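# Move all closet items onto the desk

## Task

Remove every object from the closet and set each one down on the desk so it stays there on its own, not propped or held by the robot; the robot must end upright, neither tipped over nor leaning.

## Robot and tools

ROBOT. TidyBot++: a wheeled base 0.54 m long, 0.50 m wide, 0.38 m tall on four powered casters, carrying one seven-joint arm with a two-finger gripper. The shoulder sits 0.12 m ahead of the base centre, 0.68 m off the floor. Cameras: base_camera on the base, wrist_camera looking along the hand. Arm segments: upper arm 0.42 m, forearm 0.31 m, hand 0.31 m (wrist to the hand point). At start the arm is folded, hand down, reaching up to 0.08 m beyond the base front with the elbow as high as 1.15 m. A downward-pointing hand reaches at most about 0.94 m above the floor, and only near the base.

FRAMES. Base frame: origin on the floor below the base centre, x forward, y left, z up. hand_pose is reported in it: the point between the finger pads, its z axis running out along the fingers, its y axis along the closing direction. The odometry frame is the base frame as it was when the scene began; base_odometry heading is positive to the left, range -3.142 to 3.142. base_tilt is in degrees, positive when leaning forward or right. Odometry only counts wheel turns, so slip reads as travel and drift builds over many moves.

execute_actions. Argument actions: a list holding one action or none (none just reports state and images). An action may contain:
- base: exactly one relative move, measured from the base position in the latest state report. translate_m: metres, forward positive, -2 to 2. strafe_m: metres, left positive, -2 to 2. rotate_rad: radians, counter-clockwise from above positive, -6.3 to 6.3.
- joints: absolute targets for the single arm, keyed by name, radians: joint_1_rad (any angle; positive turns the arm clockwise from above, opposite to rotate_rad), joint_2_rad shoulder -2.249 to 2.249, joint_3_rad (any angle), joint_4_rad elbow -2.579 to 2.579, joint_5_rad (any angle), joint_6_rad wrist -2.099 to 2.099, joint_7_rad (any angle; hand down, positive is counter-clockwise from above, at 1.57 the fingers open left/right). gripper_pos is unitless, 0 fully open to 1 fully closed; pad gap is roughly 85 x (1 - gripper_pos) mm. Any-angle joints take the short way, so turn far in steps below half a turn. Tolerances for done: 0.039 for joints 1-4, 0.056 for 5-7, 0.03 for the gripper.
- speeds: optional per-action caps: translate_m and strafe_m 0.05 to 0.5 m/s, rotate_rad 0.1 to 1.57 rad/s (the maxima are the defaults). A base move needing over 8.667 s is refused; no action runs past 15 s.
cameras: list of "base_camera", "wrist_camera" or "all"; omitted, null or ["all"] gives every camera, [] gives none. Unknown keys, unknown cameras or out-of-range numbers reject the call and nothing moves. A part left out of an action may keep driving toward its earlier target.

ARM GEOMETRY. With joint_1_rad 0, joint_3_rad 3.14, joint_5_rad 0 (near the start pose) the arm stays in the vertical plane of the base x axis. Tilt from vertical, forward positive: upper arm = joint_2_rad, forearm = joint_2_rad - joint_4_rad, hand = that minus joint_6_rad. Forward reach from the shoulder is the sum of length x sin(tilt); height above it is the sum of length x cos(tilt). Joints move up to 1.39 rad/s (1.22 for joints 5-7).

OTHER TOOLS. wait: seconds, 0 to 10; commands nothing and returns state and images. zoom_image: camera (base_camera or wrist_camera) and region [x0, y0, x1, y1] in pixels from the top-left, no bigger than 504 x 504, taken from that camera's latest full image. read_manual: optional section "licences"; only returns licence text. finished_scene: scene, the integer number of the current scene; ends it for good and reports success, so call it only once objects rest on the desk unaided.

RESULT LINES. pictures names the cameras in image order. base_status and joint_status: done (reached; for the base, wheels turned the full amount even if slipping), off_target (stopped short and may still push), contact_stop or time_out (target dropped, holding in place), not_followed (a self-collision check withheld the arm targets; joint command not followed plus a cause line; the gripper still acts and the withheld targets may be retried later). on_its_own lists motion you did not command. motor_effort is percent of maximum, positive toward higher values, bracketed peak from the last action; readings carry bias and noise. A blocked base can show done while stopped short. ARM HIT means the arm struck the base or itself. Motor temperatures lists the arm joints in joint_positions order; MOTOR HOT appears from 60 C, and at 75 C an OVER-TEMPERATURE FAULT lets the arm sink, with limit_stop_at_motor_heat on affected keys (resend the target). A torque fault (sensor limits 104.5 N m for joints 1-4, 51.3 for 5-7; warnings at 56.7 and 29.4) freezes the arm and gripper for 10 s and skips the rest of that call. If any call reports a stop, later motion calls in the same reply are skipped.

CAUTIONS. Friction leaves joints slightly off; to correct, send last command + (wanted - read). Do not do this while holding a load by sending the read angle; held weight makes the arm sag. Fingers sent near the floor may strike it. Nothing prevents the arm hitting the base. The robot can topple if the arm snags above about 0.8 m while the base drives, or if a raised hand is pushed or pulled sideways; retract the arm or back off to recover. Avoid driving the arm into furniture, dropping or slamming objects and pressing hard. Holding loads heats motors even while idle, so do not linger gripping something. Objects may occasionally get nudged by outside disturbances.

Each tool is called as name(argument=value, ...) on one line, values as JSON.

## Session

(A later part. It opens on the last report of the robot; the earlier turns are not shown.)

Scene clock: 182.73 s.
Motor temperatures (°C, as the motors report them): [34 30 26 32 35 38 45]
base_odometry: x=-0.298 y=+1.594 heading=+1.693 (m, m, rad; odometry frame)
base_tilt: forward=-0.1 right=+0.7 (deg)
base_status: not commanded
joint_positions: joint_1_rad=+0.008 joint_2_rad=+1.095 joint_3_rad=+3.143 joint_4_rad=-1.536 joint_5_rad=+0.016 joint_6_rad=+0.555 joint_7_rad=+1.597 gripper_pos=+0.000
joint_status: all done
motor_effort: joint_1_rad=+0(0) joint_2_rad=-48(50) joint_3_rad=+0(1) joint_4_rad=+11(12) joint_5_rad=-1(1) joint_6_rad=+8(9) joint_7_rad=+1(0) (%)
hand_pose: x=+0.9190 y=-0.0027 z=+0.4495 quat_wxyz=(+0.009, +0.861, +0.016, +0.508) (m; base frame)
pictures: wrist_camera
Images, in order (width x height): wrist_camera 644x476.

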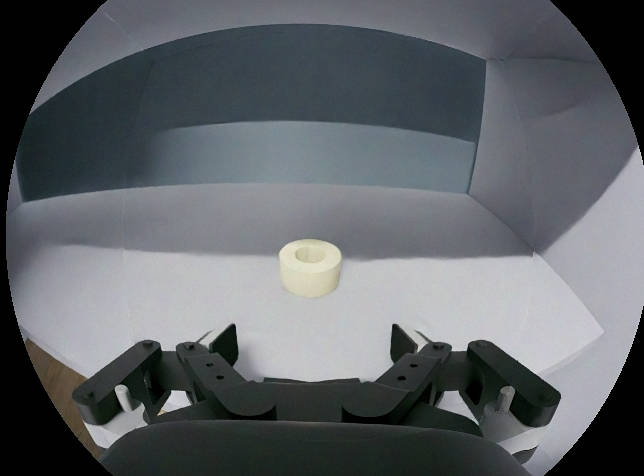

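execute_actions(actions=[{"base":{"translate_m":0.09},"joints":{"joint_2_rad":1.125},"speeds":{"translate_m":0.15}}], cameras=["wrist_camera"])

Scene clock: 188.53 s.
Motor temperatures (°C, as the motors report them): [34 30 26 32 35 38 45]
base_odometry: x=-0.309 y=+1.684 heading=+1.693 (m, m, rad; odometry frame)
base_tilt: forward=+0.0 right=+0.6 (deg)
base_status: done
joint_positions: joint_1_rad=+0.008 joint_2_rad=+1.104 joint_3_rad=+3.143 joint_4_rad=-1.536 joint_5_rad=+0.016 joint_6_rad=+0.555 joint_7_rad=+1.597 gripper_pos=+0.000
joint_status: all done
motor_effort: joint_1_rad=+0(1) joint_2_rad=-48(50) joint_3_rad=+0(1) joint_4_rad=+10(12) joint_5_rad=-1(1) joint_6_rad=+8(8) joint_7_rad=+0(1) (%)
hand_pose: x=+0.9169 y=-0.0027 z=+0.4421 quat_wxyz=(+0.009, +0.864, +0.016, +0.504) (m; base frame)
pictures: wrist_camera
Images, in order (width x height): wrist_camera 644x476.

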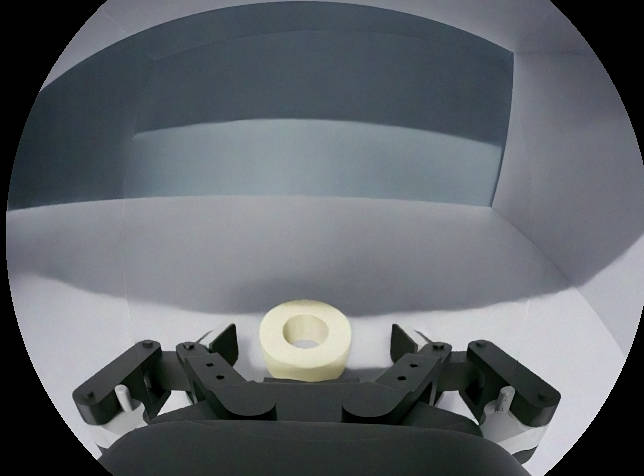

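A bit lower, then close.

execute_actions(actions=[{"joints":{"joint_2_rad":1.155}}], cameras=[])

execute_actions(actions=[{"joints":{"gripper_pos":1}}], cameras=["wrist_camera"])

execute_actions(actions=[{"joints":{"joint_2_rad":1.08}}], cameras=[])

execute_actions(actions=[{"base":{"translate_m":-0.5}}], cameras=["wrist_camera"])

Scene clock: 194.87 s.
Motor temperatures (°C, as the motors report them): [34 30 26 32 35 38 45]
base_odometry: x=-0.309 y=+1.684 heading=+1.693 (m, m, rad; odometry frame)
base_tilt: forward=-0.1 right=+0.7 (deg)
base_status: not commanded
joint_positions: joint_1_rad=+0.008 joint_2_rad=+1.120 joint_3_rad=+3.143 joint_4_rad=-1.533 joint_5_rad=+0.016 joint_6_rad=+0.556 joint_7_rad=+1.597 gripper_pos=+0.000
joint_status: all done
motor_effort: joint_1_rad=+0(0) joint_2_rad=-44(49) joint_3_rad=+0(0) joint_4_rad=+9(10) joint_5_rad=-1(0) joint_6_rad=+6(8) joint_7_rad=+0(1) (%)
hand_pose: x=+0.9145 y=-0.0027 z=+0.4311 quat_wxyz=(+0.009, +0.867, +0.016, +0.499) (m; base frame)
pictures: none
No camera images: the call's "cameras" was empty. Leave "cameras" out to get every camera's image.

Scene clock: 195.97 s.
Motor temperatures (°C, as the motors report them): [34 30 26 32 35 38 45]
base_odometry: x=-0.309 y=+1.684 heading=+1.693 (m, m, rad; odometry frame)
base_tilt: forward=-0.1 right=+0.7 (deg)
base_status: not commanded
joint_positions: joint_1_rad=+0.000 joint_2_rad=+1.117 joint_3_rad=+3.139 joint_4_rad=-1.528 joint_5_rad=+0.016 joint_6_rad=+0.556 joint_7_rad=+1.597 gripper_pos=+0.492
joint_status: gripper_pos off_target (ended at +0.492, target +1.000)
motor_effort: joint_1_rad=+1(3) joint_2_rad=-41(45) joint_3_rad=+0(2) joint_4_rad=+7(9) joint_5_rad=-1(2) joint_6_rad=+3(6) joint_7_rad=+0(1) (%)
hand_pose: x=+0.9173 y=+0.0061 z=+0.4359 quat_wxyz=(+0.005, +0.864, +0.019, +0.502) (m; base frame)
pictures: wrist_camera
Images, in order (width x height): wrist_camera 644x476.

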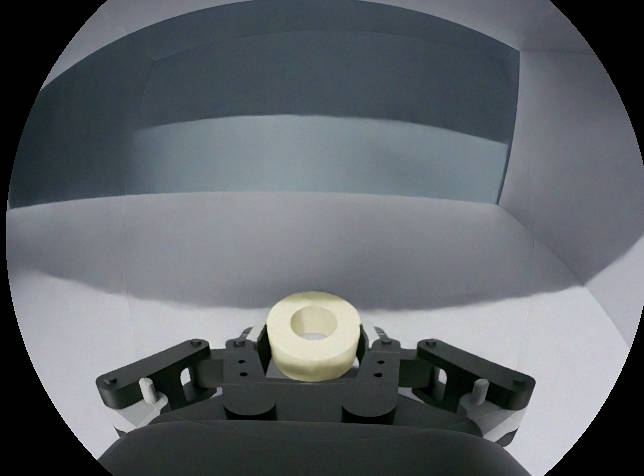

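Scene clock: 196.80 s.
Motor temperatures (°C, as the motors report them): [34 30 26 32 35 38 45]
base_odometry: x=-0.309 y=+1.684 heading=+1.693 (m, m, rad; odometry frame)
base_tilt: forward=-0.1 right=+0.7 (deg)
base_status: not commanded
joint_positions: joint_1_rad=+0.000 joint_2_rad=+1.112 joint_3_rad=+3.139 joint_4_rad=-1.528 joint_5_rad=+0.016 joint_6_rad=+0.556 joint_7_rad=+1.597 gripper_pos=+0.492
joint_status: all done
motor_effort: joint_1_rad=+1(1) joint_2_rad=-48(48) joint_3_rad=+0(1) joint_4_rad=+10(11) joint_5_rad=-1(1) joint_6_rad=+8(8) joint_7_rad=+0(1) (%)
hand_pose: x=+0.9185 y=+0.0061 z=+0.4398 quat_wxyz=(+0.005, +0.863, +0.019, +0.504) (m; base frame)
pictures: none
No camera images: the call's "cameras" was empty. Leave "cameras" out to get every camera's image.

Scene clock: 199.23 s.
Motor temperatures (°C, as the motors report them): [34 30 26 32 35 38 45]
base_odometry: x=-0.248 y=+1.187 heading=+1.693 (m, m, rad; odometry frame)
base_tilt: forward=+0.0 right=+0.6 (deg)
base_status: done
joint_positions: joint_1_rad=+0.000 joint_2_rad=+1.110 joint_3_rad=+3.139 joint_4_rad=-1.528 joint_5_rad=+0.016 joint_6_rad=+0.556 joint_7_rad=+1.597 gripper_pos=+0.492
joint_status: not commanded
motor_effort: joint_1_rad=+1(4) joint_2_rad=-49(50) joint_3_rad=-1(2) joint_4_rad=+11(12) joint_5_rad=-1(2) joint_6_rad=+8(8) joint_7_rad=+0(0) (%)
hand_pose: x=+0.9189 y=+0.0061 z=+0.4413 quat_wxyz=(+0.005, +0.863, +0.019, +0.505) (m; base frame)
pictures: wrist_camera
Images, in order (width x height): wrist_camera 644x476.

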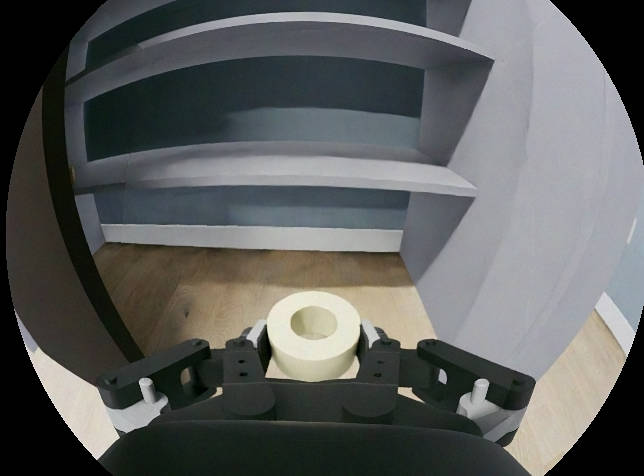

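execute_actions(actions=[{"base":{"rotate_rad":3.14},"joints":{"joint_2_rad":-0.1,"joint_4_rad":-1.23,"joint_6_rad":-0.94}}], cameras=[])

execute_actions(actions=[{"base":{"translate_m":1.2}}], cameras=[])

execute_actions(actions=[{"base":{"strafe_m":0.3}}])

Scene clock: 210.27 s.
Motor temperatures (°C, as the motors report them): [34 31 26 32 35 38 45]
base_odometry: x=-0.248 y=+1.187 heading=-1.450 (m, m, rad; odometry frame)
base_tilt: forward=-0.1 right=+0.7 (deg)
base_status: done
joint_positions: joint_1_rad=-0.012 joint_2_rad=-0.070 joint_3_rad=+3.134 joint_4_rad=-1.250 joint_5_rad=+0.016 joint_6_rad=-0.900 joint_7_rad=+1.597 gripper_pos=+0.492
joint_status: all done
motor_effort: joint_1_rad=+0(5) joint_2_rad=-19(52) joint_3_rad=+1(4) joint_4_rad=+18(18) joint_5_rad=-1(0) joint_6_rad=+8(8) joint_7_rad=-1(0) (%)
hand_pose: x=+0.6518 y=+0.0079 z=+1.0696 quat_wxyz=(+0.010, +0.862, +0.021, +0.506) (m; base frame)
pictures: none
No camera images: the call's "cameras" was empty. Leave "cameras" out to get every camera's image.

Scene clock: 214.03 s.
Motor temperatures (°C, as the motors report them): [34 31 26 32 35 38 45]
base_odometry: x=-0.102 y=-0.004 heading=-1.450 (m, m, rad; odometry frame)
base_tilt: forward=-0.1 right=+0.6 (deg)
base_status: done
joint_positions: joint_1_rad=-0.012 joint_2_rad=-0.086 joint_3_rad=+3.134 joint_4_rad=-1.247 joint_5_rad=+0.016 joint_6_rad=-0.905 joint_7_rad=+1.597 gripper_pos=+0.492
joint_status: not commanded
motor_effort: joint_1_rad=+0(0) joint_2_rad=-18(23) joint_3_rad=+0(1) joint_4_rad=+18(19) joint_5_rad=-1(1) joint_6_rad=+8(8) joint_7_rad=-1(0) (%)
hand_pose: x=+0.6448 y=+0.0078 z=+1.0785 quat_wxyz=(+0.010, +0.858, +0.021, +0.512) (m; base frame)
pictures: none
No camera images: the call's "cameras" was empty. Leave "cameras" out to get every camera's image.

Scene clock: 215.93 s.
Motor temperatures (°C, as the motors report them): [34 31 26 32 35 38 45]
base_odometry: x=+0.196 y=+0.032 heading=-1.450 (m, m, rad; odometry frame)
base_tilt: forward=-0.1 right=+0.6 (deg)
base_status: done
joint_positions: joint_1_rad=-0.011 joint_2_rad=-0.086 joint_3_rad=+3.134 joint_4_rad=-1.247 joint_5_rad=+0.016 joint_6_rad=-0.905 joint_7_rad=+1.597 gripper_pos=+0.492
joint_status: not commanded
motor_effort: joint_1_rad=+0(2) joint_2_rad=-18(18) joint_3_rad=+1(3) joint_4_rad=+18(18) joint_5_rad=-1(0) joint_6_rad=+8(8) joint_7_rad=+1(0) (%)
hand_pose: x=+0.6447 y=+0.0074 z=+1.0786 quat_wxyz=(+0.010, +0.858, +0.020, +0.512) (m; base frame)
pictures: base_camera, wrist_camera
Images, in order (width x height): base_camera 644x364, wrist_camera 644x476.

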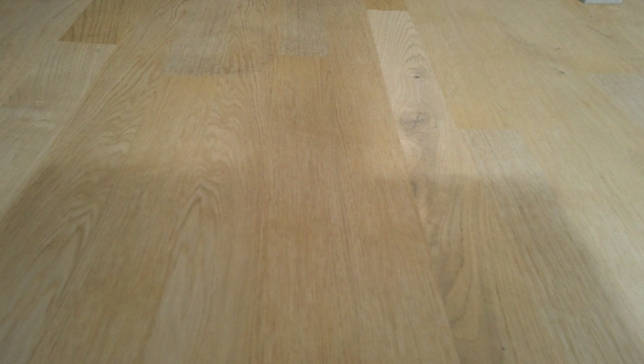

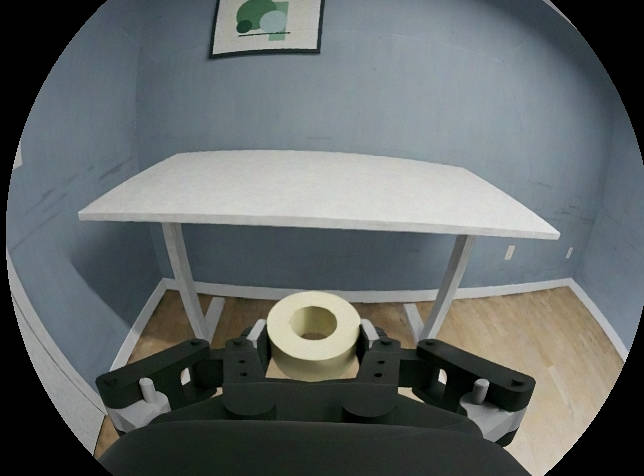

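execute_actions(actions=[{"base":{"translate_m":0.5},"speeds":{"translate_m":0.3}}], cameras=["wrist_camera"])

Scene clock: 222.20 s.
Motor temperatures (°C, as the motors report them): [34 31 26 32 35 38 45]
base_odometry: x=+0.256 y=-0.464 heading=-1.450 (m, m, rad; odometry frame)
base_tilt: forward=+0.0 right=+0.6 (deg)
base_status: done
joint_positions: joint_1_rad=-0.011 joint_2_rad=-0.089 joint_3_rad=+3.134 joint_4_rad=-1.246 joint_5_rad=+0.016 joint_6_rad=-0.906 joint_7_rad=+1.597 gripper_pos=+0.492
joint_status: not commanded
motor_effort: joint_1_rad=+1(0) joint_2_rad=-19(22) joint_3_rad=+0(0) joint_4_rad=+18(19) joint_5_rad=-1(1) joint_6_rad=+8(9) joint_7_rad=+0(1) (%)
hand_pose: x=+0.6436 y=+0.0074 z=+1.0800 quat_wxyz=(+0.010, +0.858, +0.020, +0.513) (m; base frame)
pictures: wrist_camera
Images, in order (width x height): wrist_camera 644x476.

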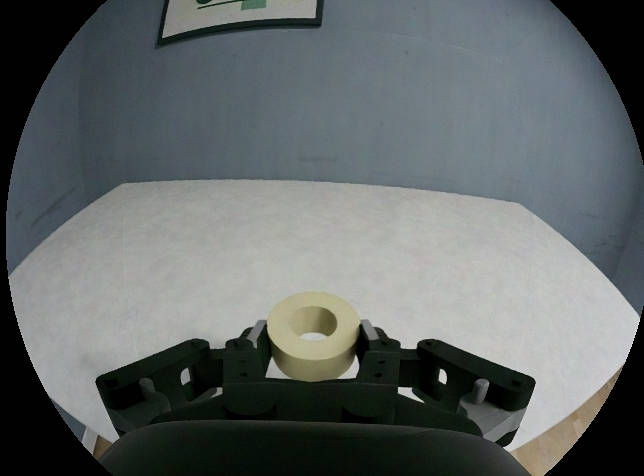

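execute_actions(actions=[{"base":{"translate_m":0.1},"joints":{"joint_4_rad":-1.45,"joint_6_rad":-0.72}}], cameras=["wrist_camera"])

Scene clock: 227.53 s.
Motor temperatures (°C, as the motors report them): [34 31 26 32 35 38 45]
base_odometry: x=+0.269 y=-0.564 heading=-1.450 (m, m, rad; odometry frame)
base_tilt: forward=-0.1 right=+0.7 (deg)
base_status: done
joint_positions: joint_1_rad=-0.011 joint_2_rad=-0.087 joint_3_rad=+3.134 joint_4_rad=-1.439 joint_5_rad=+0.016 joint_6_rad=-0.761 joint_7_rad=+1.597 gripper_pos=+0.492
joint_status: all done
motor_effort: joint_1_rad=+0(1) joint_2_rad=-19(24) joint_3_rad=+0(1) joint_4_rad=+18(20) joint_5_rad=-1(1) joint_6_rad=+8(9) joint_7_rad=+0(0) (%)
hand_pose: x=+0.6557 y=+0.0080 z=+1.0087 quat_wxyz=(+0.010, +0.870, +0.022, +0.492) (m; base frame)
pictures: wrist_camera
Images, in order (width x height): wrist_camera 644x476.

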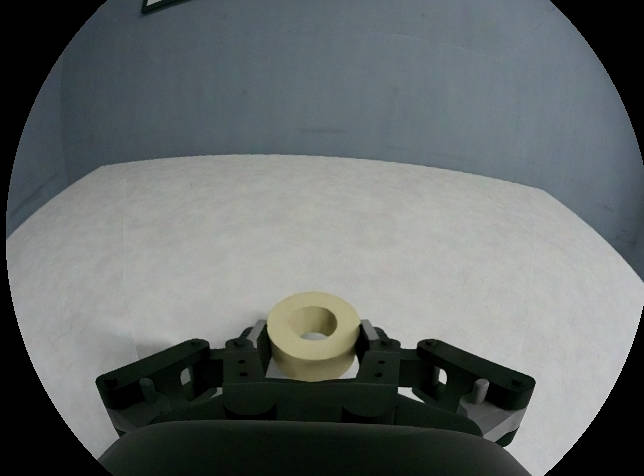

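execute_actions(actions=[{"joints":{"joint_4_rad":-1.52,"joint_6_rad":-0.62}}], cameras=["wrist_camera"])

Scene clock: 230.47 s.
Motor temperatures (°C, as the motors report them): [34 30 26 32 35 38 45]
base_odometry: x=+0.269 y=-0.564 heading=-1.450 (m, m, rad; odometry frame)
base_tilt: forward=-0.1 right=+0.6 (deg)
base_status: not commanded
joint_positions: joint_1_rad=-0.011 joint_2_rad=-0.087 joint_3_rad=+3.134 joint_4_rad=-1.508 joint_5_rad=+0.016 joint_6_rad=-0.662 joint_7_rad=+1.597 gripper_pos=+0.492
joint_status: all done
motor_effort: joint_1_rad=+0(0) joint_2_rad=-19(20) joint_3_rad=+1(1) joint_4_rad=+19(19) joint_5_rad=-1(1) joint_6_rad=+8(8) joint_7_rad=+0(0) (%)
hand_pose: x=+0.6645 y=+0.0086 z=+0.9954 quat_wxyz=(+0.010, +0.863, +0.022, +0.505) (m; base frame)
pictures: wrist_camera
Images, in order (width x height): wrist_camera 644x476.

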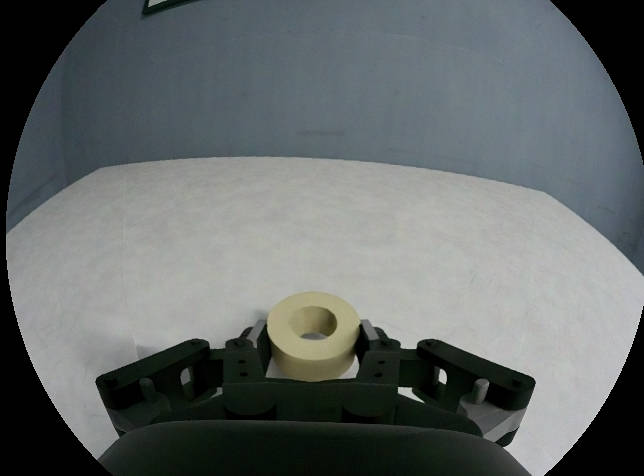

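execute_actions(actions=[{"joints":{"joint_4_rad":-1.59,"joint_6_rad":-0.55}}], cameras=[])

Scene clock: 234.07 s.
Motor temperatures (°C, as the motors report them): [34 30 26 32 35 38 45]
base_odometry: x=+0.269 y=-0.563 heading=-1.450 (m, m, rad; odometry frame)
base_tilt: forward=+0.0 right=+0.7 (deg)
base_status: not commanded
joint_positions: joint_1_rad=-0.011 joint_2_rad=-0.088 joint_3_rad=+3.134 joint_4_rad=-1.570 joint_5_rad=+0.016 joint_6_rad=-0.586 joint_7_rad=+1.597 gripper_pos=+0.492
joint_status: all done
motor_effort: joint_1_rad=+1(0) joint_2_rad=-18(21) joint_3_rad=+1(0) joint_4_rad=+18(18) joint_5_rad=-1(1) joint_6_rad=+7(8) joint_7_rad=+0(1) (%)
hand_pose: x=+0.6686 y=+0.0089 z=+0.9802 quat_wxyz=(+0.010, +0.859, +0.023, +0.511) (m; base frame)
pictures: none
No camera images: the call's "cameras" was empty. Leave "cameras" out to get every camera's image.

execute_actions(actions=[{"joints":{"gripper_pos":0}}], cameras=[])

execute_actions(actions=[{"joints":{"joint_4_rad":-1.3,"joint_6_rad":-0.84}}], cameras=["wrist_camera"])

execute_actions(actions=[{"base":{"translate_m":-0.6}}], cameras=[])

execute_actions(actions=[{"base":{"rotate_rad":3.08},"joints":{"joint_1_rad":0,"joint_2_rad":-0.2,"joint_3_rad":3.14,"joint_4_rad":-1.87,"joint_5_rad":0,"joint_6_rad":0.10,"joint_7_rad":1.57,"gripper_pos":1}}], cameras=[])

execute_actions(actions=[{"base":{"translate_m":1.2}}], cameras=[])

execute_actions(actions=[{"base":{"strafe_m":0.8}}])

Scene clock: 252.07 s.
Motor temperatures (°C, as the motors report them): [34 30 26 32 35 38 45]
base_odometry: x=+0.269 y=-0.563 heading=-1.450 (m, m, rad; odometry frame)
base_tilt: forward=-0.1 right=+0.6 (deg)
base_status: not commanded
joint_positions: joint_1_rad=-0.011 joint_2_rad=-0.088 joint_3_rad=+3.134 joint_4_rad=-1.572 joint_5_rad=+0.016 joint_6_rad=-0.586 joint_7_rad=+1.597 gripper_pos=+0.000
joint_status: all done
motor_effort: joint_1_rad=+0(0) joint_2_rad=-20(20) joint_3_rad=+0(1) joint_4_rad=+19(19) joint_5_rad=-1(1) joint_6_rad=+8(8) joint_7_rad=+0(0) (%)
hand_pose: x=+0.6684 y=+0.0089 z=+0.9791 quat_wxyz=(+0.010, +0.859, +0.023, +0.511) (m; base frame)
pictures: none
No camera images: the call's "cameras" was empty. Leave "cameras" out to get every camera's image.

Scene clock: 253.43 s.
Motor temperatures (°C, as the motors report them): [34 30 26 32 35 38 45]
base_odometry: x=+0.269 y=-0.563 heading=-1.450 (m, m, rad; odometry frame)
base_tilt: forward=-0.1 right=+0.7 (deg)
base_status: not commanded
joint_positions: joint_1_rad=-0.011 joint_2_rad=-0.088 joint_3_rad=+3.134 joint_4_rad=-1.316 joint_5_rad=+0.016 joint_6_rad=-0.800 joint_7_rad=+1.597 gripper_pos=+0.000
joint_status: all done
motor_effort: joint_1_rad=+0(0) joint_2_rad=-19(21) joint_3_rad=+1(1) joint_4_rad=+18(20) joint_5_rad=-1(1) joint_6_rad=+8(9) joint_7_rad=+1(0) (%)
hand_pose: x=+0.6573 y=+0.0080 z=+1.0695 quat_wxyz=(+0.010, +0.848, +0.021, +0.529) (m; base frame)
pictures: wrist_camera
Images, in order (width x height): wrist_camera 644x476.

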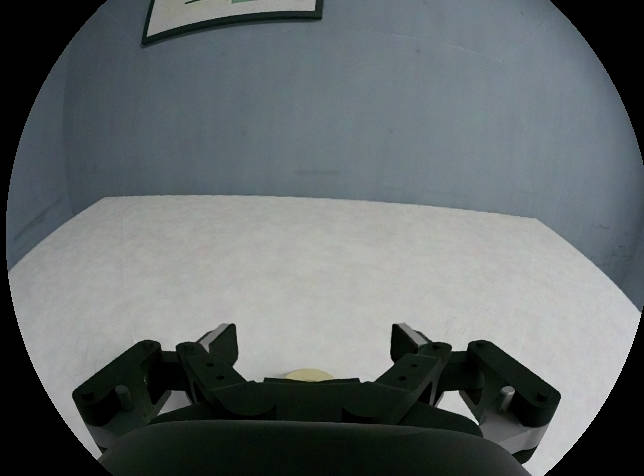

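Scene clock: 256.23 s.
Motor temperatures (°C, as the motors report them): [34 30 26 32 35 38 45]
base_odometry: x=+0.195 y=+0.032 heading=-1.449 (m, m, rad; odometry frame)
base_tilt: forward=-0.1 right=+0.7 (deg)
base_status: done
joint_positions: joint_1_rad=-0.011 joint_2_rad=-0.100 joint_3_rad=+3.134 joint_4_rad=-1.314 joint_5_rad=+0.016 joint_6_rad=-0.804 joint_7_rad=+1.597 gripper_pos=+0.000
joint_status: not commanded
motor_effort: joint_1_rad=+0(2) joint_2_rad=-17(24) joint_3_rad=+1(2) joint_4_rad=+18(19) joint_5_rad=-1(2) joint_6_rad=+8(8) joint_7_rad=+0(0) (%)
hand_pose: x=+0.6520 y=+0.0077 z=+1.0757 quat_wxyz=(+0.010, +0.846, +0.021, +0.533) (m; base frame)
pictures: none
No camera images: the call's "cameras" was empty. Leave "cameras" out to get every camera's image.

Scene clock: 259.47 s.
Motor temperatures (°C, as the motors report them): [34 30 26 32 35 38 45]
base_odometry: x=+0.195 y=+0.032 heading=+1.631 (m, m, rad; odometry frame)
base_tilt: forward=-0.1 right=+0.6 (deg)
base_status: done
joint_positions: joint_1_rad=-0.008 joint_2_rad=-0.171 joint_3_rad=+3.136 joint_4_rad=-1.851 joint_5_rad=+0.016 joint_6_rad=+0.062 joint_7_rad=+1.597 gripper_pos=+0.999
joint_status: all done
motor_effort: joint_1_rad=+1(2) joint_2_rad=-16(22) joint_3_rad=+1(3) joint_4_rad=+19(20) joint_5_rad=-1(2) joint_6_rad=+9(9) joint_7_rad=+1(0) (%)
hand_pose: x=+0.6706 y=+0.0094 z=+1.0479 quat_wxyz=(+0.010, +0.723, +0.021, +0.690) (m; base frame)
pictures: none
No camera images: the call's "cameras" was empty. Leave "cameras" out to get every camera's image.

Scene clock: 263.23 s.
Motor temperatures (°C, as the motors report them): [34 30 26 32 35 38 45]
base_odometry: x=+0.122 y=+1.230 heading=+1.631 (m, m, rad; odometry frame)
base_tilt: forward=+0.0 right=+0.7 (deg)
base_status: done
joint_positions: joint_1_rad=-0.008 joint_2_rad=-0.185 joint_3_rad=+3.136 joint_4_rad=-1.854 joint_5_rad=+0.016 joint_6_rad=+0.063 joint_7_rad=+1.597 gripper_pos=+0.999
joint_status: not commanded
motor_effort: joint_1_rad=+0(1) joint_2_rad=-16(20) joint_3_rad=+0(1) joint_4_rad=+19(20) joint_5_rad=-1(1) joint_6_rad=+9(10) joint_7_rad=+0(0) (%)
hand_pose: x=+0.6655 y=+0.0094 z=+1.0536 quat_wxyz=(+0.010, +0.719, +0.021, +0.695) (m; base frame)
pictures: none
No camera images: the call's "cameras" was empty. Leave "cameras" out to get every camera's image.

Scene clock: 266.20 s.
Motor temperatures (°C, as the motors report them): [34 30 26 32 35 38 45]
base_odometry: x=-0.676 y=+1.182 heading=+1.631 (m, m, rad; odometry frame)
base_tilt: forward=-0.1 right=+0.6 (deg)
base_status: done
joint_positions: joint_1_rad=-0.008 joint_2_rad=-0.185 joint_3_rad=+3.136 joint_4_rad=-1.854 joint_5_rad=+0.016 joint_6_rad=+0.063 joint_7_rad=+1.597 gripper_pos=+0.999
joint_status: not commanded
motor_effort: joint_1_rad=+0(2) joint_2_rad=-16(17) joint_3_rad=+1(3) joint_4_rad=+19(19) joint_5_rad=-1(1) joint_6_rad=+9(9) joint_7_rad=+0(0) (%)
hand_pose: x=+0.6655 y=+0.0092 z=+1.0535 quat_wxyz=(+0.010, +0.719, +0.021, +0.694) (m; base frame)
pictures: base_camera, wrist_camera
Images, in order (width x height): base_camera 644x364, wrist_camera 644x476.

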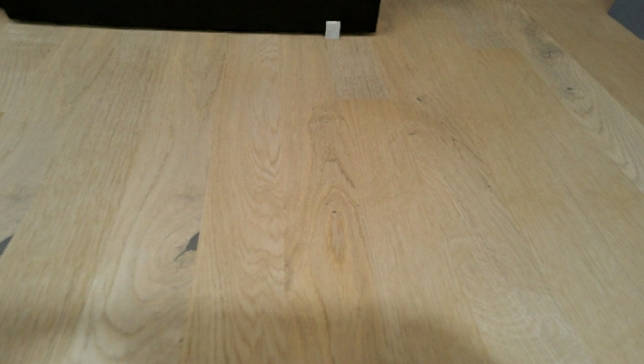

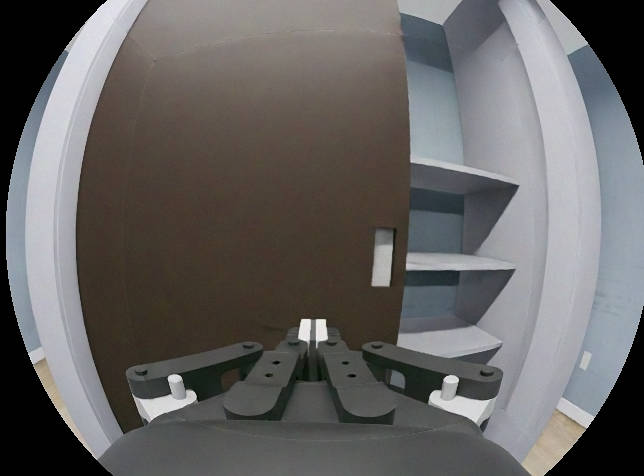

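execute_actions(actions=[{"base":{"strafe_m":-0.12},"joints":{"joint_6_rad":0.17}}], cameras=[])

execute_actions(actions=[{"base":{"translate_m":0.14},"speeds":{"translate_m":0.2}}], cameras=["wrist_camera"])

Scene clock: 272.93 s.
Motor temperatures (°C, as the motors report them): [34 30 26 32 35 38 45]
base_odometry: x=-0.557 y=+1.190 heading=+1.631 (m, m, rad; odometry frame)
base_tilt: forward=-0.1 right=+0.6 (deg)
base_status: done
joint_positions: joint_1_rad=-0.007 joint_2_rad=-0.185 joint_3_rad=+3.139 joint_4_rad=-1.856 joint_5_rad=+0.016 joint_6_rad=+0.137 joint_7_rad=+1.597 gripper_pos=+0.999
joint_status: all done
motor_effort: joint_1_rad=+0(1) joint_2_rad=-15(18) joint_3_rad=+1(3) joint_4_rad=+19(21) joint_5_rad=-1(1) joint_6_rad=+9(11) joint_7_rad=+0(0) (%)
hand_pose: x=+0.6654 y=+0.0075 z=+1.0752 quat_wxyz=(+0.011, +0.694, +0.019, +0.720) (m; base frame)
pictures: none
No camera images: the call's "cameras" was empty. Leave "cameras" out to get every camera's image.

Scene clock: 274.40 s.
Motor temperatures (°C, as the motors report them): [34 30 26 32 35 38 45]
base_odometry: x=-0.565 y=+1.330 heading=+1.630 (m, m, rad; odometry frame)
base_tilt: forward=-0.1 right=+0.7 (deg)
base_status: done
joint_positions: joint_1_rad=-0.007 joint_2_rad=-0.188 joint_3_rad=+3.139 joint_4_rad=-1.856 joint_5_rad=+0.016 joint_6_rad=+0.137 joint_7_rad=+1.597 gripper_pos=+0.999
joint_status: not commanded
motor_effort: joint_1_rad=-1(0) joint_2_rad=-16(20) joint_3_rad=+1(2) joint_4_rad=+19(20) joint_5_rad=-1(1) joint_6_rad=+9(9) joint_7_rad=+0(0) (%)
hand_pose: x=+0.6643 y=+0.0075 z=+1.0766 quat_wxyz=(+0.011, +0.693, +0.019, +0.721) (m; base frame)
pictures: wrist_camera
Images, in order (width x height): wrist_camera 644x476.

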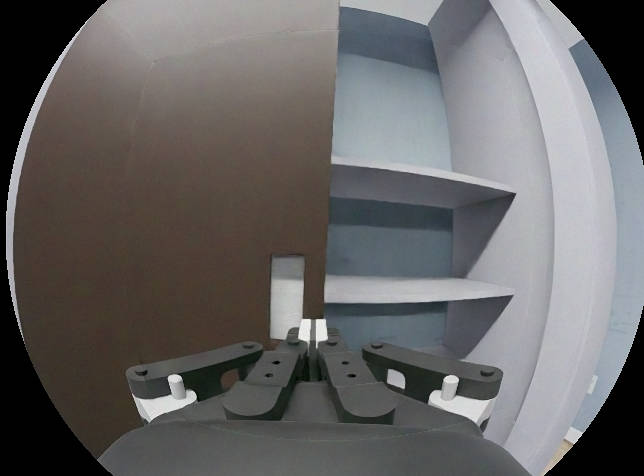

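execute_actions(actions=[{"base":{"strafe_m":0.025}}], cameras=[])

execute_actions(actions=[{"base":{"translate_m":0.07},"speeds":{"translate_m":0.1}}], cameras=["wrist_camera"])

Scene clock: 279.80 s.
Motor temperatures (°C, as the motors report them): [34 30 26 32 35 38 45]
base_odometry: x=-0.590 y=+1.328 heading=+1.630 (m, m, rad; odometry frame)
base_tilt: forward=-0.1 right=+0.7 (deg)
base_status: done
joint_positions: joint_1_rad=-0.007 joint_2_rad=-0.188 joint_3_rad=+3.138 joint_4_rad=-1.856 joint_5_rad=+0.016 joint_6_rad=+0.137 joint_7_rad=+1.597 gripper_pos=+0.999
joint_status: not commanded
motor_effort: joint_1_rad=+0(3) joint_2_rad=-16(17) joint_3_rad=+1(2) joint_4_rad=+19(19) joint_5_rad=-1(1) joint_6_rad=+9(9) joint_7_rad=+0(1) (%)
hand_pose: x=+0.6643 y=+0.0079 z=+1.0766 quat_wxyz=(+0.011, +0.693, +0.019, +0.721) (m; base frame)
pictures: none
No camera images: the call's "cameras" was empty. Leave "cameras" out to get every camera's image.

Scene clock: 281.07 s.
Motor temperatures (°C, as the motors report them): [34 30 26 32 35 38 45]
base_odometry: x=-0.594 y=+1.398 heading=+1.630 (m, m, rad; odometry frame)
base_tilt: forward=-0.1 right=+0.7 (deg)
base_status: done
joint_positions: joint_1_rad=-0.007 joint_2_rad=-0.190 joint_3_rad=+3.138 joint_4_rad=-1.857 joint_5_rad=+0.016 joint_6_rad=+0.137 joint_7_rad=+1.597 gripper_pos=+0.999
joint_status: not commanded
motor_effort: joint_1_rad=+0(1) joint_2_rad=-16(19) joint_3_rad=+1(1) joint_4_rad=+19(20) joint_5_rad=-1(1) joint_6_rad=+9(10) joint_7_rad=+0(1) (%)
hand_pose: x=+0.6635 y=+0.0078 z=+1.0776 quat_wxyz=(+0.011, +0.692, +0.019, +0.721) (m; base frame)
pictures: wrist_camera
Images, in order (width x height): wrist_camera 644x476.

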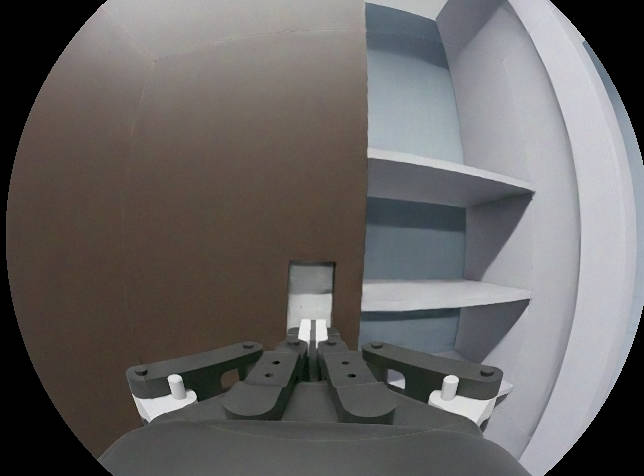

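execute_actions(actions=[{"base":{"translate_m":0.045},"speeds":{"translate_m":0.05}}], cameras=[])

execute_actions(actions=[{"base":{"strafe_m":-0.15},"speeds":{"strafe_m":0.07}}], cameras=["wrist_camera"])

Scene clock: 285.77 s.
Motor temperatures (°C, as the motors report them): [34 30 26 32 35 38 45]
base_odometry: x=-0.597 y=+1.443 heading=+1.631 (m, m, rad; odometry frame)
base_tilt: forward=-0.1 right=+0.7 (deg)
base_status: done
joint_positions: joint_1_rad=-0.007 joint_2_rad=-0.190 joint_3_rad=+3.138 joint_4_rad=-1.857 joint_5_rad=+0.016 joint_6_rad=+0.137 joint_7_rad=+1.597 gripper_pos=+0.999
joint_status: not commanded
motor_effort: joint_1_rad=+0(0) joint_2_rad=-16(21) joint_3_rad=+0(1) joint_4_rad=+19(20) joint_5_rad=-1(1) joint_6_rad=+9(9) joint_7_rad=+1(0) (%)
hand_pose: x=+0.6632 y=+0.0078 z=+1.0780 quat_wxyz=(+0.011, +0.692, +0.019, +0.722) (m; base frame)
pictures: none
No camera images: the call's "cameras" was empty. Leave "cameras" out to get every camera's image.

Scene clock: 288.43 s.
Motor temperatures (°C, as the motors report them): [34 30 26 32 35 38 45]
base_odometry: x=-0.447 y=+1.453 heading=+1.631 (m, m, rad; odometry frame)
base_tilt: forward=+0.0 right=+0.7 (deg)
base_status: done
joint_positions: joint_1_rad=-0.008 joint_2_rad=-0.190 joint_3_rad=+3.134 joint_4_rad=-1.857 joint_5_rad=+0.016 joint_6_rad=+0.137 joint_7_rad=+1.597 gripper_pos=+0.999
joint_status: not commanded
motor_effort: joint_1_rad=+0(6) joint_2_rad=-16(17) joint_3_rad=+1(7) joint_4_rad=+19(20) joint_5_rad=-1(2) joint_6_rad=+9(9) joint_7_rad=-1(0) (%)
hand_pose: x=+0.6631 y=+0.0110 z=+1.0780 quat_wxyz=(+0.009, +0.692, +0.021, +0.722) (m; base frame)
pictures: wrist_camera
Images, in order (width x height): wrist_camera 644x476.

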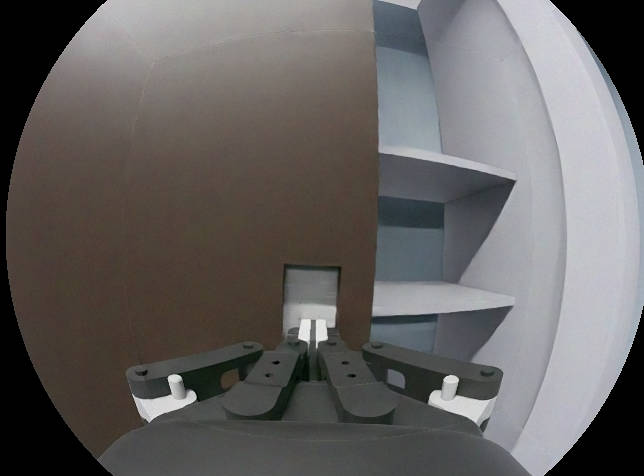

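Working; add a little depth and continue.

execute_actions(actions=[{"base":{"translate_m":0.012}}], cameras=[])

execute_actions(actions=[{"base":{"strafe_m":-0.2},"speeds":{"strafe_m":0.08}}], cameras=["wrist_camera"])

execute_actions(actions=[{"base":{"translate_m":0.01}}], cameras=[])

execute_actions(actions=[{"base":{"strafe_m":-0.19},"speeds":{"strafe_m":0.08}}], cameras=["wrist_camera"])

Scene clock: 296.43 s.
Motor temperatures (°C, as the motors report them): [34 30 26 32 35 38 45]
base_odometry: x=-0.448 y=+1.465 heading=+1.631 (m, m, rad; odometry frame)
base_tilt: forward=+0.0 right=+0.7 (deg)
base_status: done
joint_positions: joint_1_rad=-0.008 joint_2_rad=-0.191 joint_3_rad=+3.134 joint_4_rad=-1.857 joint_5_rad=+0.016 joint_6_rad=+0.138 joint_7_rad=+1.597 gripper_pos=+0.999
joint_status: not commanded
motor_effort: joint_1_rad=+1(2) joint_2_rad=-16(20) joint_3_rad=+1(3) joint_4_rad=+19(20) joint_5_rad=-1(1) joint_6_rad=+9(10) joint_7_rad=+1(0) (%)
hand_pose: x=+0.6627 y=+0.0110 z=+1.0784 quat_wxyz=(+0.009, +0.692, +0.021, +0.722) (m; base frame)
pictures: none
No camera images: the call's "cameras" was empty. Leave "cameras" out to get every camera's image.

Scene clock: 299.47 s.
Motor temperatures (°C, as the motors report them): [34 30 26 32 35 38 45]
base_odometry: x=-0.248 y=+1.477 heading=+1.631 (m, m, rad; odometry frame)
base_tilt: forward=-0.1 right=+0.6 (deg)
base_status: done
joint_positions: joint_1_rad=-0.010 joint_2_rad=-0.191 joint_3_rad=+3.133 joint_4_rad=-1.857 joint_5_rad=+0.016 joint_6_rad=+0.138 joint_7_rad=+1.597 gripper_pos=+0.999
joint_status: not commanded
motor_effort: joint_1_rad=+0(5) joint_2_rad=-16(18) joint_3_rad=+1(6) joint_4_rad=+19(20) joint_5_rad=-1(2) joint_6_rad=+9(10) joint_7_rad=+0(0) (%)
hand_pose: x=+0.6626 y=+0.0130 z=+1.0784 quat_wxyz=(+0.008, +0.691, +0.023, +0.722) (m; base frame)
pictures: wrist_camera
Images, in order (width x height): wrist_camera 644x476.

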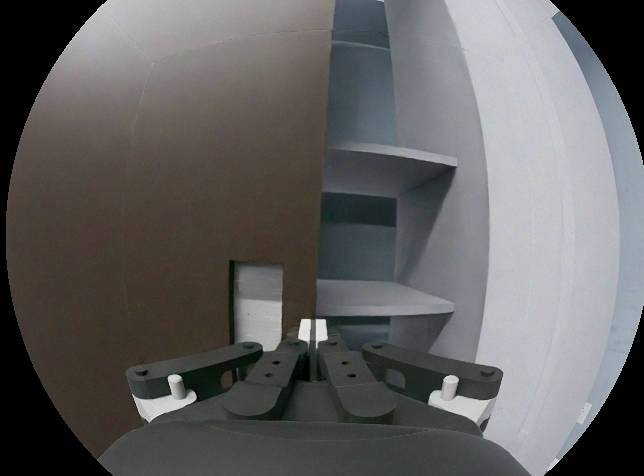

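Scene clock: 300.03 s.
Motor temperatures (°C, as the motors report them): [34 30 26 32 35 38 45]
base_odometry: x=-0.249 y=+1.487 heading=+1.631 (m, m, rad; odometry frame)
base_tilt: forward=-0.1 right=+0.7 (deg)
base_status: done
joint_positions: joint_1_rad=-0.010 joint_2_rad=-0.202 joint_3_rad=+3.133 joint_4_rad=-1.865 joint_5_rad=+0.016 joint_6_rad=+0.138 joint_7_rad=+1.597 gripper_pos=+0.999
joint_status: not commanded
motor_effort: joint_1_rad=+0(1) joint_2_rad=-15(16) joint_3_rad=+0(1) joint_4_rad=+19(24) joint_5_rad=-1(1) joint_6_rad=+9(12) joint_7_rad=+1(1) (%)
hand_pose: x=+0.6582 y=+0.0129 z=+1.0795 quat_wxyz=(+0.008, +0.690, +0.023, +0.723) (m; base frame)
pictures: none
No camera images: the call's "cameras" was empty. Leave "cameras" out to get every camera's image.

Scene clock: 302.93 s.
Motor temperatures (°C, as the motors report them): [34 30 26 32 35 38 45]
base_odometry: x=-0.059 y=+1.498 heading=+1.631 (m, m, rad; odometry frame)
base_tilt: forward=-0.1 right=+0.7 (deg)
base_status: done
joint_positions: joint_1_rad=-0.010 joint_2_rad=-0.202 joint_3_rad=+3.134 joint_4_rad=-1.865 joint_5_rad=+0.016 joint_6_rad=+0.138 joint_7_rad=+1.597 gripper_pos=+0.999
joint_status: not commanded
motor_effort: joint_1_rad=+0(1) joint_2_rad=-15(17) joint_3_rad=+1(2) joint_4_rad=+19(20) joint_5_rad=-1(1) joint_6_rad=+9(10) joint_7_rad=+1(0) (%)
hand_pose: x=+0.6582 y=+0.0121 z=+1.0794 quat_wxyz=(+0.009, +0.690, +0.022, +0.723) (m; base frame)
pictures: wrist_camera
Images, in order (width x height): wrist_camera 644x476.

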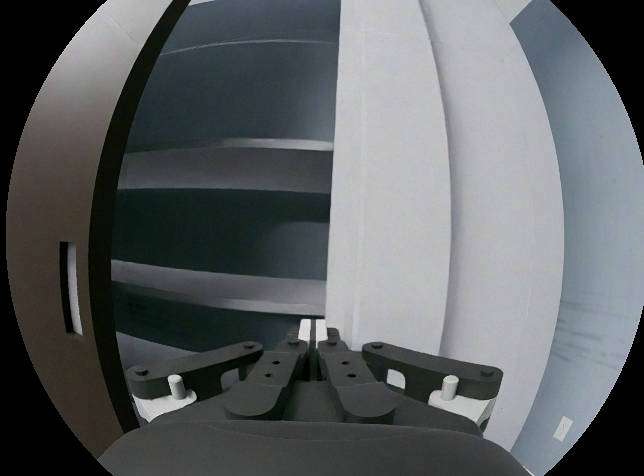

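execute_actions(actions=[{"base":{"translate_m":-0.06}}], cameras=[])

execute_actions(actions=[{"base":{"strafe_m":0.228},"speeds":{"strafe_m":0.2}}], cameras=["wrist_camera"])

Scene clock: 308.87 s.
Motor temperatures (°C, as the motors report them): [34 30 26 32 35 38 45]
base_odometry: x=-0.055 y=+1.438 heading=+1.631 (m, m, rad; odometry frame)
base_tilt: forward=-0.1 right=+0.7 (deg)
base_status: done
joint_positions: joint_1_rad=-0.010 joint_2_rad=-0.204 joint_3_rad=+3.134 joint_4_rad=-1.865 joint_5_rad=+0.016 joint_6_rad=+0.138 joint_7_rad=+1.597 gripper_pos=+0.999
joint_status: not commanded
motor_effort: joint_1_rad=+0(1) joint_2_rad=-15(20) joint_3_rad=+0(1) joint_4_rad=+19(20) joint_5_rad=-1(1) joint_6_rad=+9(10) joint_7_rad=-1(0) (%)
hand_pose: x=+0.6575 y=+0.0121 z=+1.0804 quat_wxyz=(+0.009, +0.690, +0.022, +0.724) (m; base frame)
pictures: none
No camera images: the call's "cameras" was empty. Leave "cameras" out to get every camera's image.

Scene clock: 310.77 s.
Motor temperatures (°C, as the motors report them): [34 30 26 32 35 38 45]
base_odometry: x=-0.283 y=+1.424 heading=+1.631 (m, m, rad; odometry frame)
base_tilt: forward=-0.1 right=+0.6 (deg)
base_status: done
joint_positions: joint_1_rad=-0.010 joint_2_rad=-0.204 joint_3_rad=+3.135 joint_4_rad=-1.865 joint_5_rad=+0.016 joint_6_rad=+0.138 joint_7_rad=+1.597 gripper_pos=+0.999
joint_status: not commanded
motor_effort: joint_1_rad=+1(1) joint_2_rad=-15(17) joint_3_rad=+1(2) joint_4_rad=+19(20) joint_5_rad=-1(1) joint_6_rad=+9(9) joint_7_rad=+0(0) (%)
hand_pose: x=+0.6575 y=+0.0115 z=+1.0804 quat_wxyz=(+0.009, +0.690, +0.022, +0.724) (m; base frame)
pictures: wrist_camera
Images, in order (width x height): wrist_camera 644x476.

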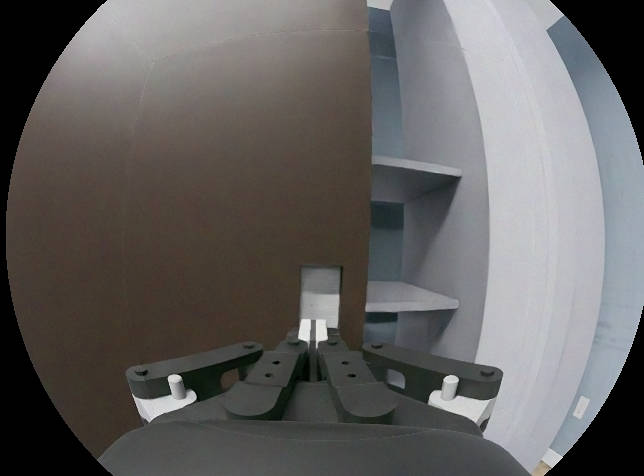

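execute_actions(actions=[{"base":{"strafe_m":-0.006}}], cameras=[])

execute_actions(actions=[{"base":{"translate_m":0.07},"speeds":{"translate_m":0.05}}], cameras=["wrist_camera"])

execute_actions(actions=[{"base":{"strafe_m":-0.1},"speeds":{"strafe_m":0.07}}], cameras=["wrist_camera"])

Scene clock: 317.60 s.
Motor temperatures (°C, as the motors report them): [34 30 26 32 35 38 45]
base_odometry: x=-0.277 y=+1.425 heading=+1.631 (m, m, rad; odometry frame)
base_tilt: forward=-0.1 right=+0.7 (deg)
base_status: done
joint_positions: joint_1_rad=-0.009 joint_2_rad=-0.204 joint_3_rad=+3.136 joint_4_rad=-1.865 joint_5_rad=+0.016 joint_6_rad=+0.138 joint_7_rad=+1.597 gripper_pos=+0.999
joint_status: not commanded
motor_effort: joint_1_rad=+0(2) joint_2_rad=-15(16) joint_3_rad=+1(3) joint_4_rad=+19(20) joint_5_rad=-1(1) joint_6_rad=+9(9) joint_7_rad=+1(1) (%)
hand_pose: x=+0.6575 y=+0.0105 z=+1.0804 quat_wxyz=(+0.009, +0.690, +0.021, +0.724) (m; base frame)
pictures: none
No camera images: the call's "cameras" was empty. Leave "cameras" out to get every camera's image.

Scene clock: 319.47 s.
Motor temperatures (°C, as the motors report them): [34 30 26 32 35 38 45]
base_odometry: x=-0.281 y=+1.495 heading=+1.631 (m, m, rad; odometry frame)
base_tilt: forward=+0.0 right=+0.7 (deg)
base_status: done
joint_positions: joint_1_rad=-0.009 joint_2_rad=-0.204 joint_3_rad=+3.136 joint_4_rad=-1.865 joint_5_rad=+0.016 joint_6_rad=+0.138 joint_7_rad=+1.597 gripper_pos=+0.999
joint_status: not commanded
motor_effort: joint_1_rad=+0(0) joint_2_rad=-16(19) joint_3_rad=+1(1) joint_4_rad=+19(20) joint_5_rad=-1(1) joint_6_rad=+9(10) joint_7_rad=+0(0) (%)
hand_pose: x=+0.6575 y=+0.0105 z=+1.0805 quat_wxyz=(+0.009, +0.690, +0.021, +0.724) (m; base frame)
pictures: wrist_camera
Images, in order (width x height): wrist_camera 644x476.

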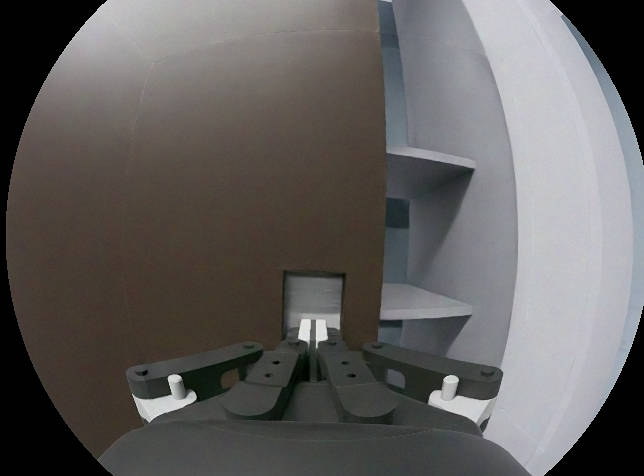

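Scene clock: 321.40 s.
Motor temperatures (°C, as the motors report them): [34 30 26 32 35 38 45]
base_odometry: x=-0.181 y=+1.501 heading=+1.631 (m, m, rad; odometry frame)
base_tilt: forward=-0.1 right=+0.6 (deg)
base_status: done
joint_positions: joint_1_rad=-0.010 joint_2_rad=-0.204 joint_3_rad=+3.132 joint_4_rad=-1.865 joint_5_rad=+0.016 joint_6_rad=+0.138 joint_7_rad=+1.597 gripper_pos=+0.999
joint_status: not commanded
motor_effort: joint_1_rad=+0(6) joint_2_rad=-15(17) joint_3_rad=+1(6) joint_4_rad=+19(20) joint_5_rad=-1(2) joint_6_rad=+9(10) joint_7_rad=+0(0) (%)
hand_pose: x=+0.6574 y=+0.0133 z=+1.0804 quat_wxyz=(+0.008, +0.690, +0.023, +0.724) (m; base frame)
pictures: wrist_camera
Images, in order (width x height): wrist_camera 644x476.

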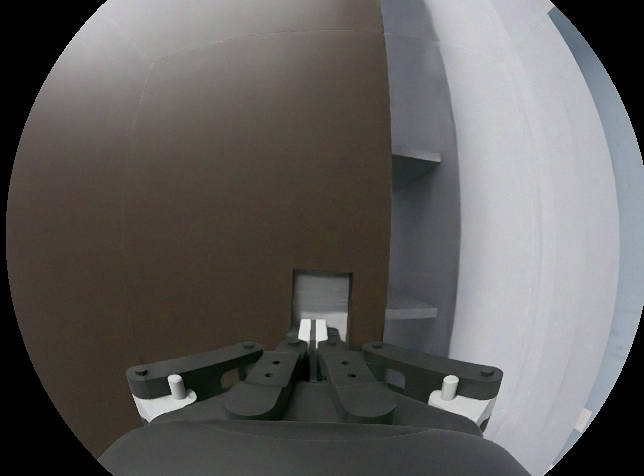

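execute_actions(actions=[{"base":{"translate_m":0.012}}], cameras=[])

execute_actions(actions=[{"base":{"strafe_m":-0.12},"speeds":{"strafe_m":0.07}}], cameras=["wrist_camera"])

execute_actions(actions=[{"base":{"translate_m":-0.3}}], cameras=[])

execute_actions(actions=[{"base":{"strafe_m":1.1}}], cameras=["wrist_camera"])

Scene clock: 329.93 s.
Motor temperatures (°C, as the motors report them): [34 30 26 32 35 38 45]
base_odometry: x=-0.182 y=+1.513 heading=+1.631 (m, m, rad; odometry frame)
base_tilt: forward=-0.1 right=+0.6 (deg)
base_status: done
joint_positions: joint_1_rad=-0.010 joint_2_rad=-0.217 joint_3_rad=+3.132 joint_4_rad=-1.870 joint_5_rad=+0.016 joint_6_rad=+0.138 joint_7_rad=+1.597 gripper_pos=+0.999
joint_status: not commanded
motor_effort: joint_1_rad=+0(2) joint_2_rad=-13(15) joint_3_rad=+1(2) joint_4_rad=+19(23) joint_5_rad=-1(1) joint_6_rad=+8(12) joint_7_rad=+0(0) (%)
hand_pose: x=+0.6523 y=+0.0128 z=+1.0840 quat_wxyz=(+0.008, +0.687, +0.022, +0.726) (m; base frame)
pictures: none
No camera images: the call's "cameras" was empty. Leave "cameras" out to get every camera's image.

Scene clock: 332.20 s.
Motor temperatures (°C, as the motors report them): [34 30 26 32 35 38 45]
base_odometry: x=-0.062 y=+1.520 heading=+1.631 (m, m, rad; odometry frame)
base_tilt: forward=-0.1 right=+0.6 (deg)
base_status: done
joint_positions: joint_1_rad=-0.011 joint_2_rad=-0.217 joint_3_rad=+3.131 joint_4_rad=-1.870 joint_5_rad=+0.016 joint_6_rad=+0.138 joint_7_rad=+1.597 gripper_pos=+0.999
joint_status: not commanded
motor_effort: joint_1_rad=+2(5) joint_2_rad=-15(15) joint_3_rad=+2(6) joint_4_rad=+19(20) joint_5_rad=-1(2) joint_6_rad=+9(9) joint_7_rad=+1(0) (%)
hand_pose: x=+0.6524 y=+0.0141 z=+1.0839 quat_wxyz=(+0.008, +0.687, +0.023, +0.726) (m; base frame)
pictures: wrist_camera
Images, in order (width x height): wrist_camera 644x476.

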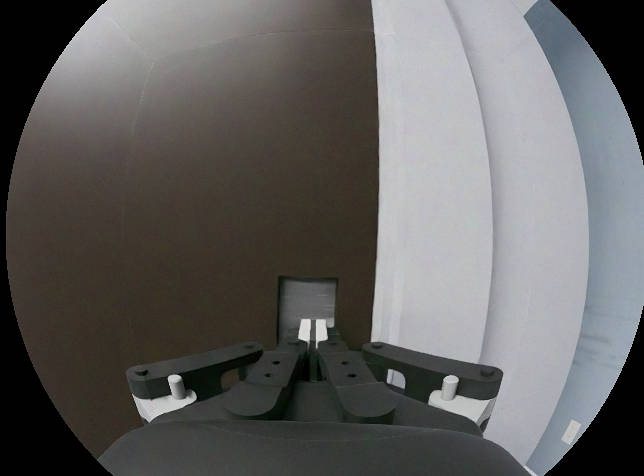

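Scene clock: 334.10 s.
Motor temperatures (°C, as the motors report them): [34 30 26 32 35 38 45]
base_odometry: x=-0.044 y=+1.221 heading=+1.632 (m, m, rad; odometry frame)
base_tilt: forward=-0.1 right=+0.6 (deg)
base_status: done
joint_positions: joint_1_rad=-0.010 joint_2_rad=-0.214 joint_3_rad=+3.133 joint_4_rad=-1.870 joint_5_rad=+0.016 joint_6_rad=+0.138 joint_7_rad=+1.597 gripper_pos=+0.999
joint_status: not commanded
motor_effort: joint_1_rad=+0(1) joint_2_rad=-14(18) joint_3_rad=+1(1) joint_4_rad=+19(20) joint_5_rad=-1(1) joint_6_rad=+9(10) joint_7_rad=+0(1) (%)
hand_pose: x=+0.6535 y=+0.0131 z=+1.0824 quat_wxyz=(+0.008, +0.688, +0.023, +0.725) (m; base frame)
pictures: none
No camera images: the call's "cameras" was empty. Leave "cameras" out to get every camera's image.

Scene clock: 337.67 s.
Motor temperatures (°C, as the motors report them): [34 30 26 32 35 38 45]
base_odometry: x=-1.142 y=+1.153 heading=+1.632 (m, m, rad; odometry frame)
base_tilt: forward=-0.1 right=+0.7 (deg)
base_status: done
joint_positions: joint_1_rad=-0.010 joint_2_rad=-0.214 joint_3_rad=+3.133 joint_4_rad=-1.870 joint_5_rad=+0.016 joint_6_rad=+0.138 joint_7_rad=+1.597 gripper_pos=+0.999
joint_status: not commanded
motor_effort: joint_1_rad=-1(2) joint_2_rad=-15(17) joint_3_rad=+1(2) joint_4_rad=+19(20) joint_5_rad=-1(1) joint_6_rad=+9(9) joint_7_rad=+0(0) (%)
hand_pose: x=+0.6536 y=+0.0124 z=+1.0824 quat_wxyz=(+0.009, +0.688, +0.022, +0.725) (m; base frame)
pictures: wrist_camera
Images, in order (width x height): wrist_camera 644x476.

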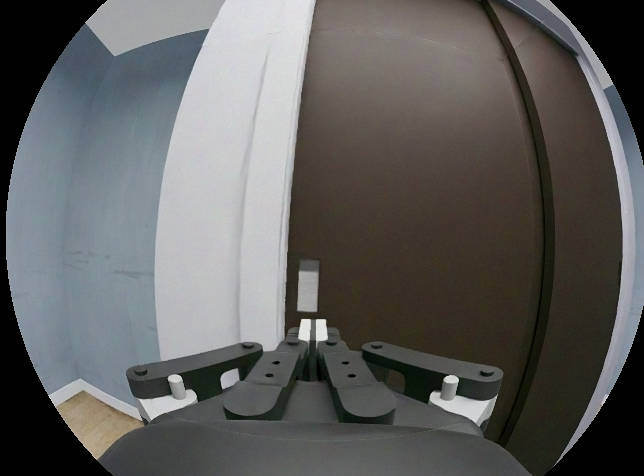

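execute_actions(actions=[{"base":{"translate_m":0.2},"joints":{"joint_6_rad":0.1},"speeds":{"translate_m":0.2}}], cameras=["wrist_camera"])

Scene clock: 342.97 s.
Motor temperatures (°C, as the motors report them): [34 30 26 32 35 38 45]
base_odometry: x=-1.154 y=+1.353 heading=+1.633 (m, m, rad; odometry frame)
base_tilt: forward=+0.0 right=+0.6 (deg)
base_status: done
joint_positions: joint_1_rad=-0.010 joint_2_rad=-0.211 joint_3_rad=+3.133 joint_4_rad=-1.870 joint_5_rad=+0.016 joint_6_rad=+0.134 joint_7_rad=+1.597 gripper_pos=+0.999
joint_status: all done
motor_effort: joint_1_rad=+1(1) joint_2_rad=-15(19) joint_3_rad=+1(1) joint_4_rad=+19(20) joint_5_rad=-1(1) joint_6_rad=+9(9) joint_7_rad=+0(0) (%)
hand_pose: x=+0.6548 y=+0.0124 z=+1.0793 quat_wxyz=(+0.009, +0.691, +0.022, +0.723) (m; base frame)
pictures: wrist_camera
Images, in order (width x height): wrist_camera 644x476.

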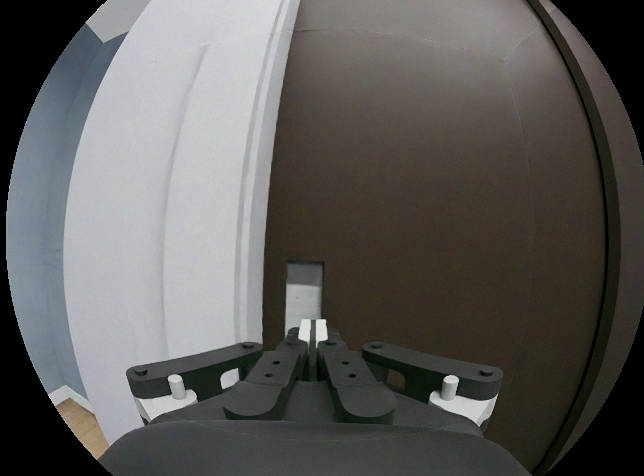

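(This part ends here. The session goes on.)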